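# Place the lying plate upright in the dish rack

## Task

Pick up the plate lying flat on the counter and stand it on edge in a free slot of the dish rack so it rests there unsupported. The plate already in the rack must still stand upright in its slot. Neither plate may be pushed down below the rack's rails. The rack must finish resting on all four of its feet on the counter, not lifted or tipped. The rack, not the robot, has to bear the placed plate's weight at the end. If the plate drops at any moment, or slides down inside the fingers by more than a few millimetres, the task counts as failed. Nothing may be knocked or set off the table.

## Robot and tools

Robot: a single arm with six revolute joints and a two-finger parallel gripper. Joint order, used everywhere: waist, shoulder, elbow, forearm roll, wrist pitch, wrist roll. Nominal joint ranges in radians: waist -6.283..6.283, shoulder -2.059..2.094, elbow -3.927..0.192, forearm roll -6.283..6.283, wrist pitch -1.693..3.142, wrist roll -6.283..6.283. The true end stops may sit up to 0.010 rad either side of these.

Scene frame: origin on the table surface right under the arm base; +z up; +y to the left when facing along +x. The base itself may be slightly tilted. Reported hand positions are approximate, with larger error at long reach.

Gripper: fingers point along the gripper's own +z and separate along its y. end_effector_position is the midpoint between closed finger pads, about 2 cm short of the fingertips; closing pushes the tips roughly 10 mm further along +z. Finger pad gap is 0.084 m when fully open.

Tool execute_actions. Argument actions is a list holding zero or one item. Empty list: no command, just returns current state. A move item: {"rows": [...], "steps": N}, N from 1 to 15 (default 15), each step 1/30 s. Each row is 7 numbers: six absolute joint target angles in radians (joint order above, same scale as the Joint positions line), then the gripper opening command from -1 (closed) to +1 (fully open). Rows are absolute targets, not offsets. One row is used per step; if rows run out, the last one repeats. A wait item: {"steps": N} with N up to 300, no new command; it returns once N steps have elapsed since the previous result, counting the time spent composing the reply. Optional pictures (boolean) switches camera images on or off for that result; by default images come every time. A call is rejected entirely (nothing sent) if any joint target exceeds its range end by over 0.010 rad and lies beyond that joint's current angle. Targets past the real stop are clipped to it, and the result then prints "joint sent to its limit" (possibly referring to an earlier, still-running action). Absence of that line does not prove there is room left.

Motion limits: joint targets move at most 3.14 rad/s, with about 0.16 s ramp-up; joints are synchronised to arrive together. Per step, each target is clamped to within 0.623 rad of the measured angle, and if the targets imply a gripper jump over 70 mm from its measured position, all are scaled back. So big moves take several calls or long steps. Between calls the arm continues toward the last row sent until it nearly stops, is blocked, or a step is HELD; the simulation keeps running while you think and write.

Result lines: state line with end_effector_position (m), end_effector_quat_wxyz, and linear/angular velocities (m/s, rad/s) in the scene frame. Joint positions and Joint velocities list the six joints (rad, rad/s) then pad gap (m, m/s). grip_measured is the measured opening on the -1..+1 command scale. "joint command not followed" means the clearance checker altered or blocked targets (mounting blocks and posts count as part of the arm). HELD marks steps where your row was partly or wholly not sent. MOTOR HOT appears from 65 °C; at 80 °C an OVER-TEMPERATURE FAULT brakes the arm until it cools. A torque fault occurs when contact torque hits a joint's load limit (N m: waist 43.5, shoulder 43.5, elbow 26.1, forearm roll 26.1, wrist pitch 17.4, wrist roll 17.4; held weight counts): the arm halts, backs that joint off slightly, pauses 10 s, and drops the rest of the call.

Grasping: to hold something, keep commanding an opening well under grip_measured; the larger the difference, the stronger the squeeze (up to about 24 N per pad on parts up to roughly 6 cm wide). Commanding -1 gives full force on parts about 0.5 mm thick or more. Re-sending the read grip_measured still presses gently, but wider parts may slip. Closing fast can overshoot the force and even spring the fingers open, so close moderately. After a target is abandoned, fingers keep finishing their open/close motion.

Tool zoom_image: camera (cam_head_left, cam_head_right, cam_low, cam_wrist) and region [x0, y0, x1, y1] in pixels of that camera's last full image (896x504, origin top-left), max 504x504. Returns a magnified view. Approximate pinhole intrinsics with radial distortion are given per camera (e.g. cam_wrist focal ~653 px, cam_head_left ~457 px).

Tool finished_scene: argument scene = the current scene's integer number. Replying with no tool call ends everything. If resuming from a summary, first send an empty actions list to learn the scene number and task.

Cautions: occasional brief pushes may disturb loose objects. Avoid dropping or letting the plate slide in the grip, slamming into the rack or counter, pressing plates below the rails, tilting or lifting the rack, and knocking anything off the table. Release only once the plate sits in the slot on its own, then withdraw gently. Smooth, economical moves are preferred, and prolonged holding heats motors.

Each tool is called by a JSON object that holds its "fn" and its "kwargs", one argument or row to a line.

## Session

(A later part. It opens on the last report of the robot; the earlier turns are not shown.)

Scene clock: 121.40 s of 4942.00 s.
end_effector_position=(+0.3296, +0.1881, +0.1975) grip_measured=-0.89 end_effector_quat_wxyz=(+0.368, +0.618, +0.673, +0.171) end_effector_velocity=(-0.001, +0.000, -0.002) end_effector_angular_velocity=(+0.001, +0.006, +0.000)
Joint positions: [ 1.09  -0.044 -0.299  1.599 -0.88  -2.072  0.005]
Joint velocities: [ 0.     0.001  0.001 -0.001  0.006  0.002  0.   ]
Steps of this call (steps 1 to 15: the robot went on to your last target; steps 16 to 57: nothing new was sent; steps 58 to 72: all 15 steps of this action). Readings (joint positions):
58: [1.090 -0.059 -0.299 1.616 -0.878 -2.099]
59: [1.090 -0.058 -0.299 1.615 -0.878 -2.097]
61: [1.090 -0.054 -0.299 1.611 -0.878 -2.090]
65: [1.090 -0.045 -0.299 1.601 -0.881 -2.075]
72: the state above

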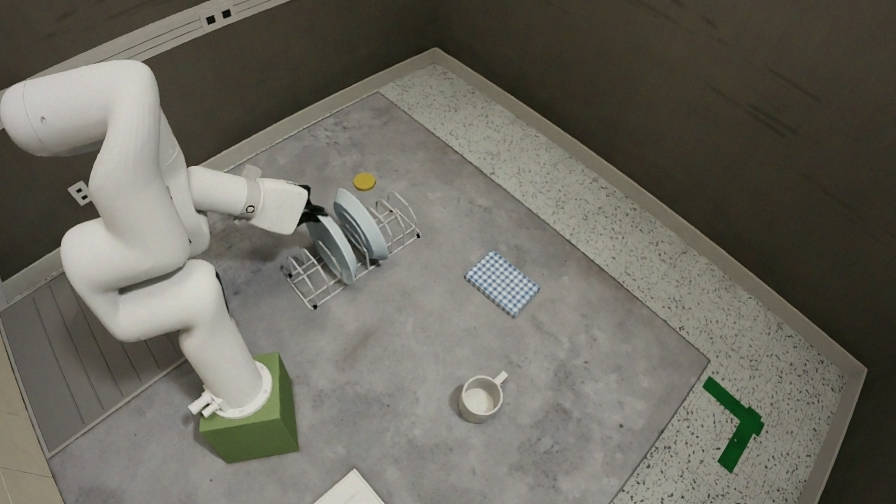

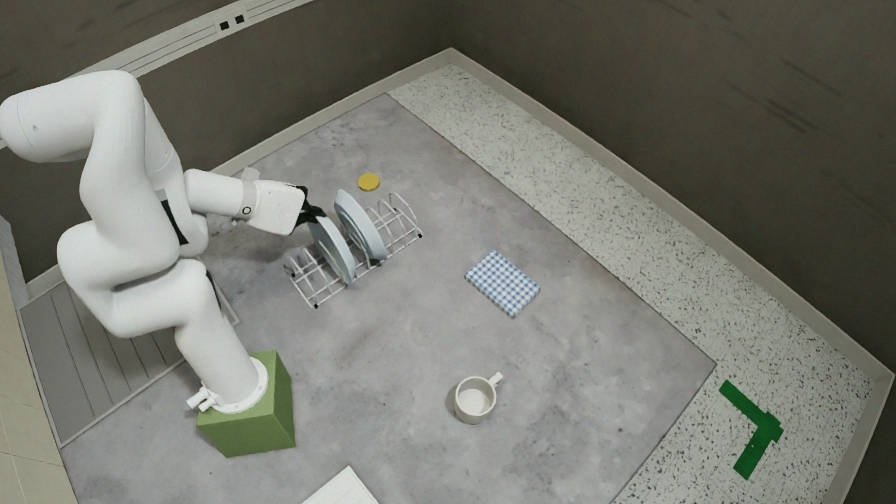

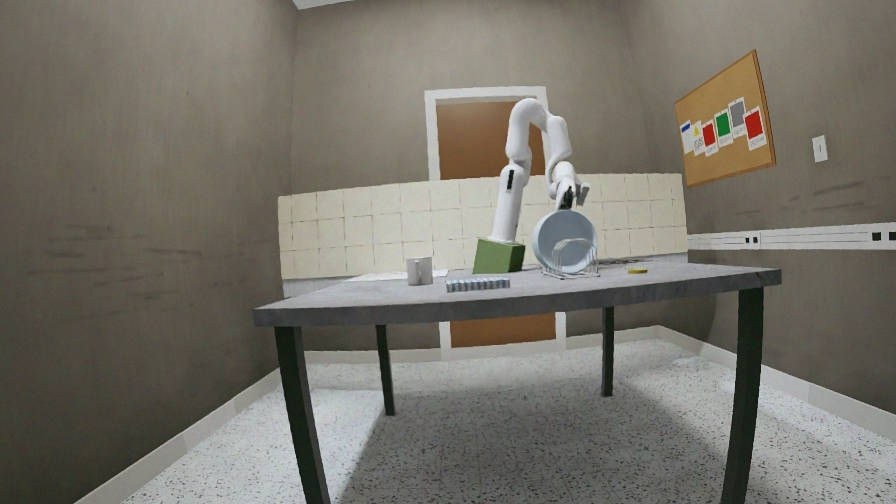

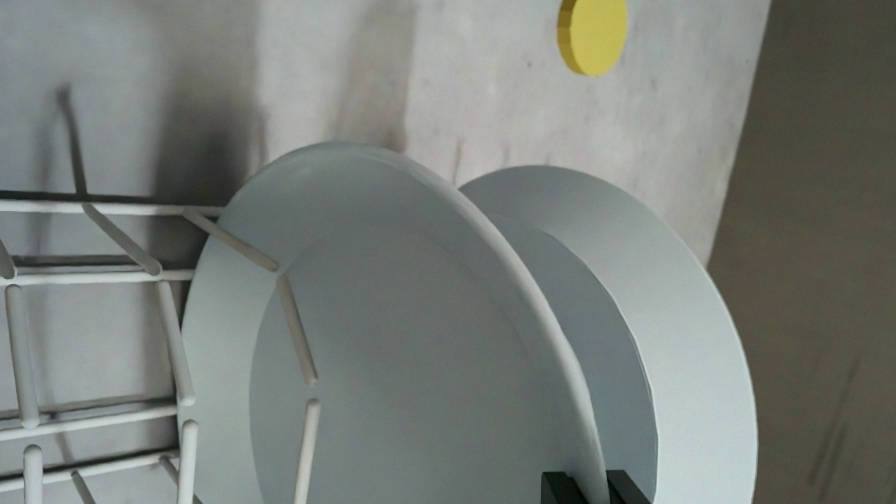

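{"fn": "execute_actions", "kwargs": {
  "actions": [
    {"rows":[[1.09,-0.048,-0.298,1.605,-0.878,-2.081,-1],[1.09,-0.05,-0.298,1.608,-0.878,-2.085,-0.95],[1.09,-0.05,-0.298,1.608,-0.878,-2.085,-0.92],[1.09,-0.05,-0.298,1.608,-0.878,-2.085,-0.89],[1.09,-0.05,-0.298,1.608,-0.878,-2.085,-0.87],[1.09,-0.05,-0.298,1.608,-0.878,-2.085,-0.85],[1.09,-0.05,-0.298,1.608,-0.878,-2.085,-0.83],[1.09,-0.05,-0.298,1.608,-0.878,-2.085,-0.8],[1.09,-0.05,-0.298,1.608,-0.878,-2.085,-0.77],[1.09,-0.05,-0.298,1.608,-0.878,-2.085,-0.73],[1.09,-0.05,-0.298,1.608,-0.878,-2.085,-0.69],[1.09,-0.05,-0.298,1.608,-0.878,-2.085,-0.65],[1.09,-0.05,-0.298,1.608,-0.878,-2.085,-0.6],[1.09,-0.05,-0.298,1.608,-0.878,-2.085,-0.55],[1.09,-0.05,-0.298,1.608,-0.878,-2.085,-0.5]],"steps":15}
  ],
  "pictures": false
}}

{"fn": "execute_actions", "kwargs": {
  "actions": [
    {"rows":[[1.09,-0.05,-0.298,1.608,-0.878,-2.085,-0.5],[1.09,-0.05,-0.298,1.608,-0.878,-2.085,-0.5],[1.09,-0.05,-0.298,1.608,-0.878,-2.085,-0.5],[1.103,-0.061,-0.3,1.631,-0.884,-2.104,-0.5],[1.115,-0.072,-0.303,1.655,-0.89,-2.124,-0.5],[1.128,-0.084,-0.305,1.678,-0.897,-2.143,-0.5],[1.14,-0.095,-0.308,1.702,-0.903,-2.163,-0.5],[1.153,-0.106,-0.31,1.725,-0.909,-2.182,-0.5],[1.166,-0.117,-0.313,1.748,-0.915,-2.202,-0.5],[1.178,-0.128,-0.315,1.772,-0.921,-2.221,-0.5],[1.191,-0.14,-0.318,1.795,-0.928,-2.241,-0.5],[1.203,-0.151,-0.32,1.819,-0.934,-2.26,-0.5],[1.216,-0.162,-0.323,1.842,-0.94,-2.28,-0.5]],"steps":15}
  ],
  "pictures": false
}}

{"fn": "execute_actions", "kwargs": {
  "actions": [
    {"steps":10}
  ]
}}

{"fn": "zoom_image", "kwargs": {
  "camera": "cam_head_left",
  "region": [260,140,440,320]
}}

Scene clock: 128.30 s of 4942.00 s.
end_effector_position=(+0.3281, +0.1853, +0.1967) grip_measured=-0.57 end_effector_quat_wxyz=(+0.367, +0.618, +0.675, +0.166) end_effector_velocity=(+0.006, +0.011, +0.009) end_effector_angular_velocity=(+0.023, -0.026, +0.006)
Joint positions: [ 1.09  -0.048 -0.296  1.609 -0.875 -2.085  0.019]
Joint velocities: [ 0.002 -0.012 -0.019 -0.008 -0.017  0.001  0.067]
Steps of this call (steps 1 to 15: the robot went on to your last target; steps 16 to 100: nothing new was sent; then 3.07 s passed at rest; steps 101 to 115: all 15 steps of this action). Readings (joint positions):
101: [1.090 -0.042 -0.296 1.600 -0.884 -2.072]
102: [1.090 -0.043 -0.296 1.602 -0.884 -2.075]
104: [1.090 -0.047 -0.296 1.607 -0.882 -2.082]
108: [1.089 -0.046 -0.291 1.611 -0.874 -2.085]
115: the state above

Scene clock: 128.80 s of 4942.00 s.
end_effector_position=(+0.3014, +0.1936, +0.2220) grip_measured=-0.52 end_effector_quat_wxyz=(+0.367, +0.614, +0.680, +0.159) end_effector_velocity=(-0.072, +0.018, +0.048) end_effector_angular_velocity=(-0.008, +0.081, +0.010)
Joint positions: [ 1.206 -0.153 -0.321  1.822 -0.935 -2.263  0.021]
Joint velocities: [ 0.266 -0.243 -0.061  0.475 -0.125 -0.386  0.   ]
Steps of this call (steps 1 to 15: all 15 steps of this action). Readings (joint positions):
1: [1.090 -0.048 -0.296 1.609 -0.876 -2.085]
2: [1.090 -0.049 -0.296 1.609 -0.876 -2.085]
4: [1.090 -0.049 -0.297 1.609 -0.877 -2.085]
8: [1.120 -0.076 -0.303 1.665 -0.893 -2.133]
15: the state above

Scene clock: 129.13 s of 4942.00 s.
end_effector_position=(+0.2984, +0.1936, +0.2236) grip_measured=-0.52 end_effector_quat_wxyz=(+0.367, +0.614, +0.681, +0.157) end_effector_velocity=(-0.000, +0.001, +0.000) end_effector_angular_velocity=(+0.004, -0.000, -0.001)
Joint positions: [ 1.216 -0.162 -0.323  1.842 -0.94  -2.28   0.021]
Joint velocities: [ 0.001 -0.002 -0.003  0.002 -0.    -0.    -0.   ]
Steps of this call (steps 1 to 10: the robot went on to your last target). Readings (joint positions):
1: [1.212 -0.159 -0.323 1.834 -0.938 -2.272]
2: [1.215 -0.162 -0.323 1.838 -0.939 -2.276]
4: [1.216 -0.162 -0.323 1.841 -0.940 -2.279]
8: [1.216 -0.161 -0.323 1.842 -0.940 -2.280]
10: the state above

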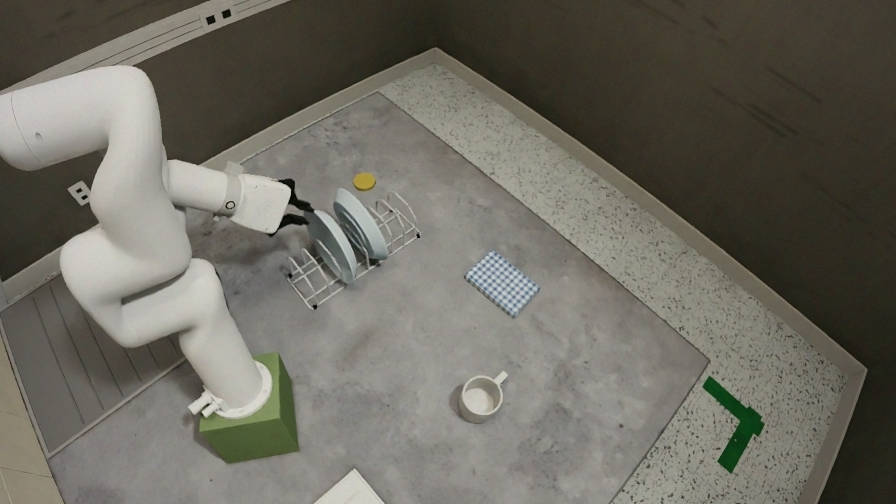

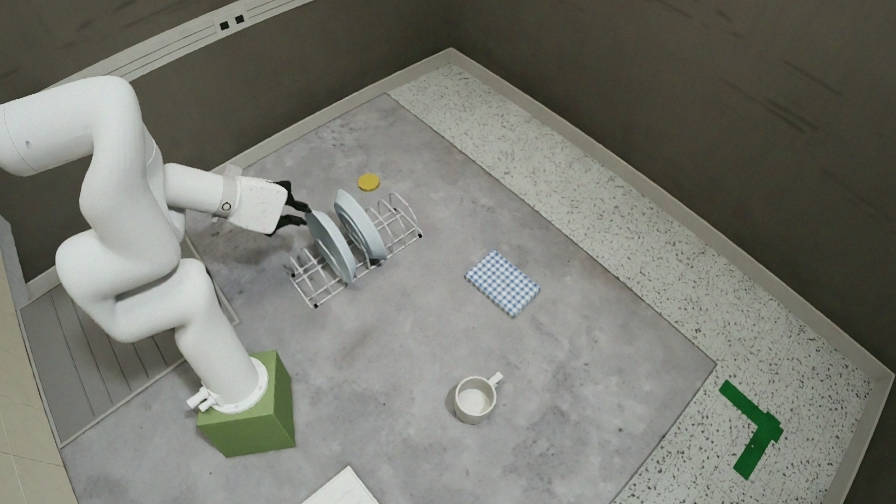

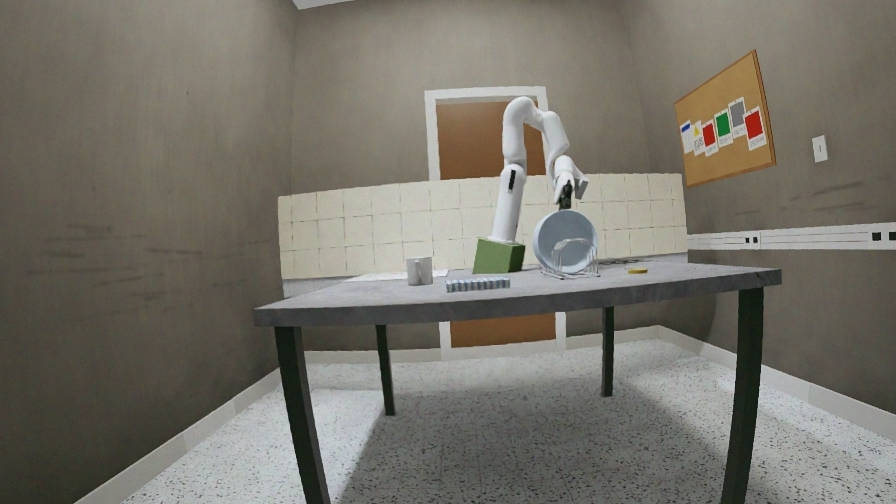

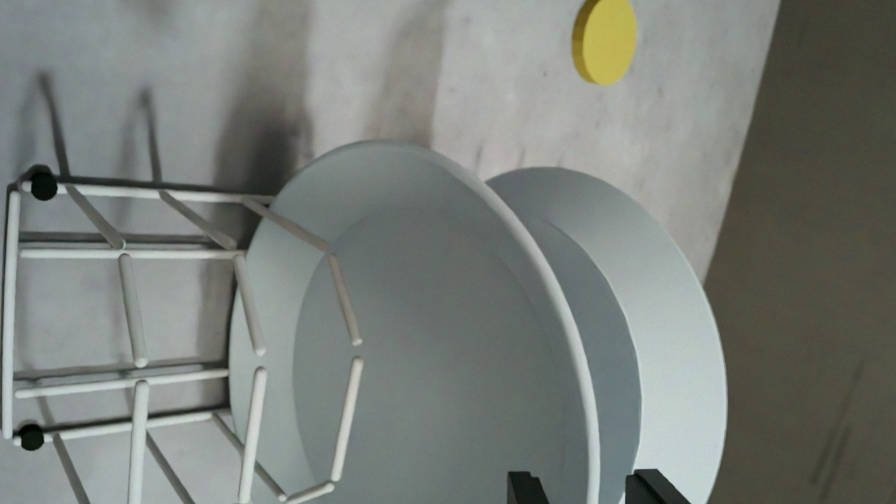

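Region (260, 140, 440, 320) of cam_head_left's 896x504 image, scaled by 2.800, with more detail than that image has.

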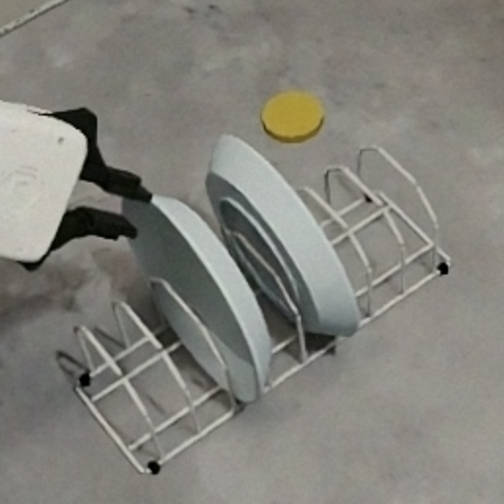

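{"fn": "execute_actions", "kwargs": {
  "actions": [
    {"rows":[[1.25,-0.19,-0.33,1.9,-0.955,-2.33,-0.5],[1.28,-0.22,-0.336,1.96,-0.97,-2.38,-0.5],[1.31,-0.25,-0.342,2.02,-0.985,-2.43,-0.5],[1.34,-0.28,-0.348,2.07,-1,-2.47,-0.5]],"steps":15}
  ]
}}

Scene clock: 130.87 s of 4942.00 s.
end_effector_position=(+0.2582, +0.1963, +0.2414) grip_measured=-0.52 end_effector_quat_wxyz=(+0.345, +0.614, +0.698, +0.132) end_effector_velocity=(+0.000, +0.001, +0.000) end_effector_angular_velocity=(+0.000, -0.000, -0.001)
Joint positions: [ 1.34  -0.279 -0.348  2.069 -1.    -2.47   0.021]
Joint velocities: [-0.001  0.001 -0.003  0.001 -0.001 -0.001 -0.   ]
Steps of this call (steps 1 to 30: the robot went on to your last target; steps 31 to 37: nothing new was sent; steps 38 to 52: all 15 steps of this action). Readings (joint positions):
38: [1.216 -0.162 -0.323 1.842 -0.940 -2.280]
39: [1.220 -0.165 -0.324 1.850 -0.942 -2.287]
41: [1.252 -0.193 -0.330 1.910 -0.957 -2.339]
45: [1.334 -0.275 -0.348 2.056 -0.996 -2.457]
52: the state above

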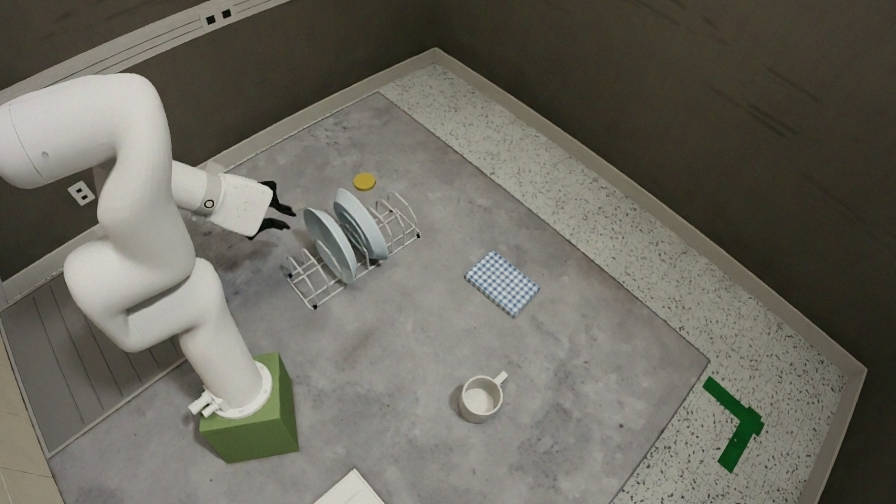

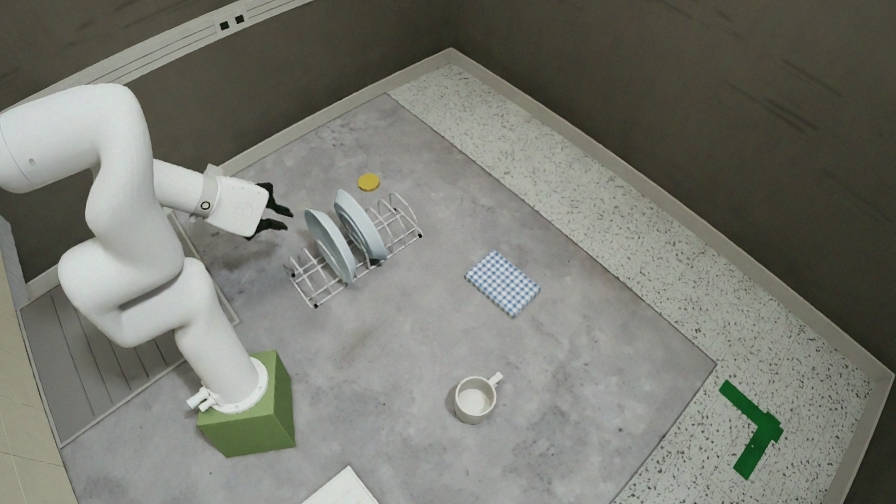

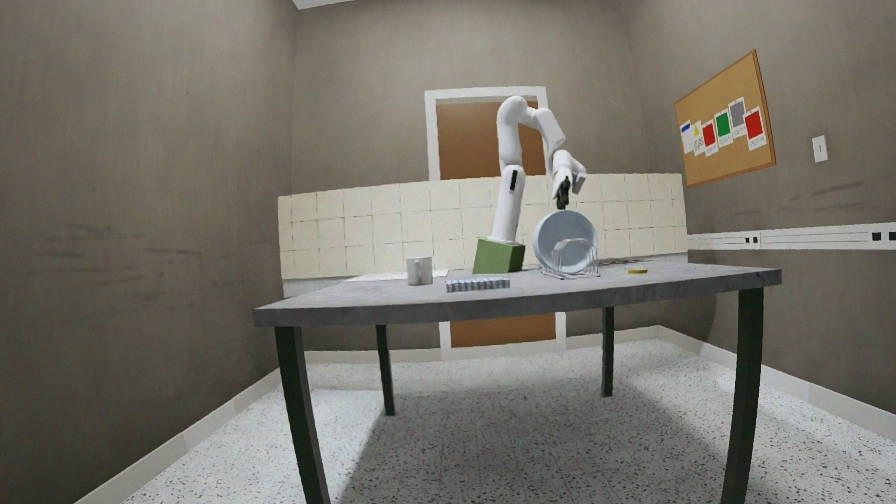

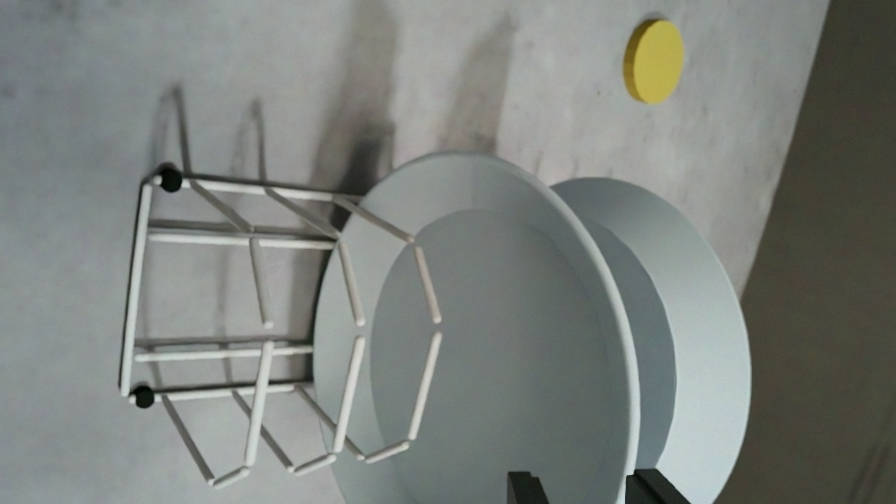

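{"fn": "execute_actions", "kwargs": {
  "actions": [
    {"steps":45}
  ],
  "pictures": false
}}

{"fn": "finished_scene", "kwargs": {
  "scene": 2
}}

Scene clock: 132.37 s of 4942.00 s.
end_effector_position=(+0.2581, +0.1965, +0.2415) grip_measured=-0.52 end_effector_quat_wxyz=(+0.345, +0.614, +0.698, +0.132) end_effector_velocity=(-0.000, -0.001, -0.000) end_effector_angular_velocity=(-0.001, +0.000, -0.001)
Joint positions: [ 1.34  -0.28  -0.348  2.07  -1.    -2.47   0.021]
Joint velocities: [-0.     0.     0.001  0.001 -0.    -0.     0.   ]
Steps of this call (steps 1 to 15: the robot went on to your last target; steps 16 to 45: nothing new was sent). Readings (joint positions):
1: [1.340 -0.279 -0.348 2.069 -1.000 -2.470]
2: [1.340 -0.279 -0.348 2.069 -1.000 -2.470]
4: [1.340 -0.280 -0.348 2.070 -1.000 -2.470]
8: [1.340 -0.280 -0.348 2.070 -1.000 -2.470]
45: the state above
The arm was judged still, so your last target was given up. Only a new action makes it travel on or press farther. Fingers that are still opening or closing keep moving.

The scene is finished: the task was done.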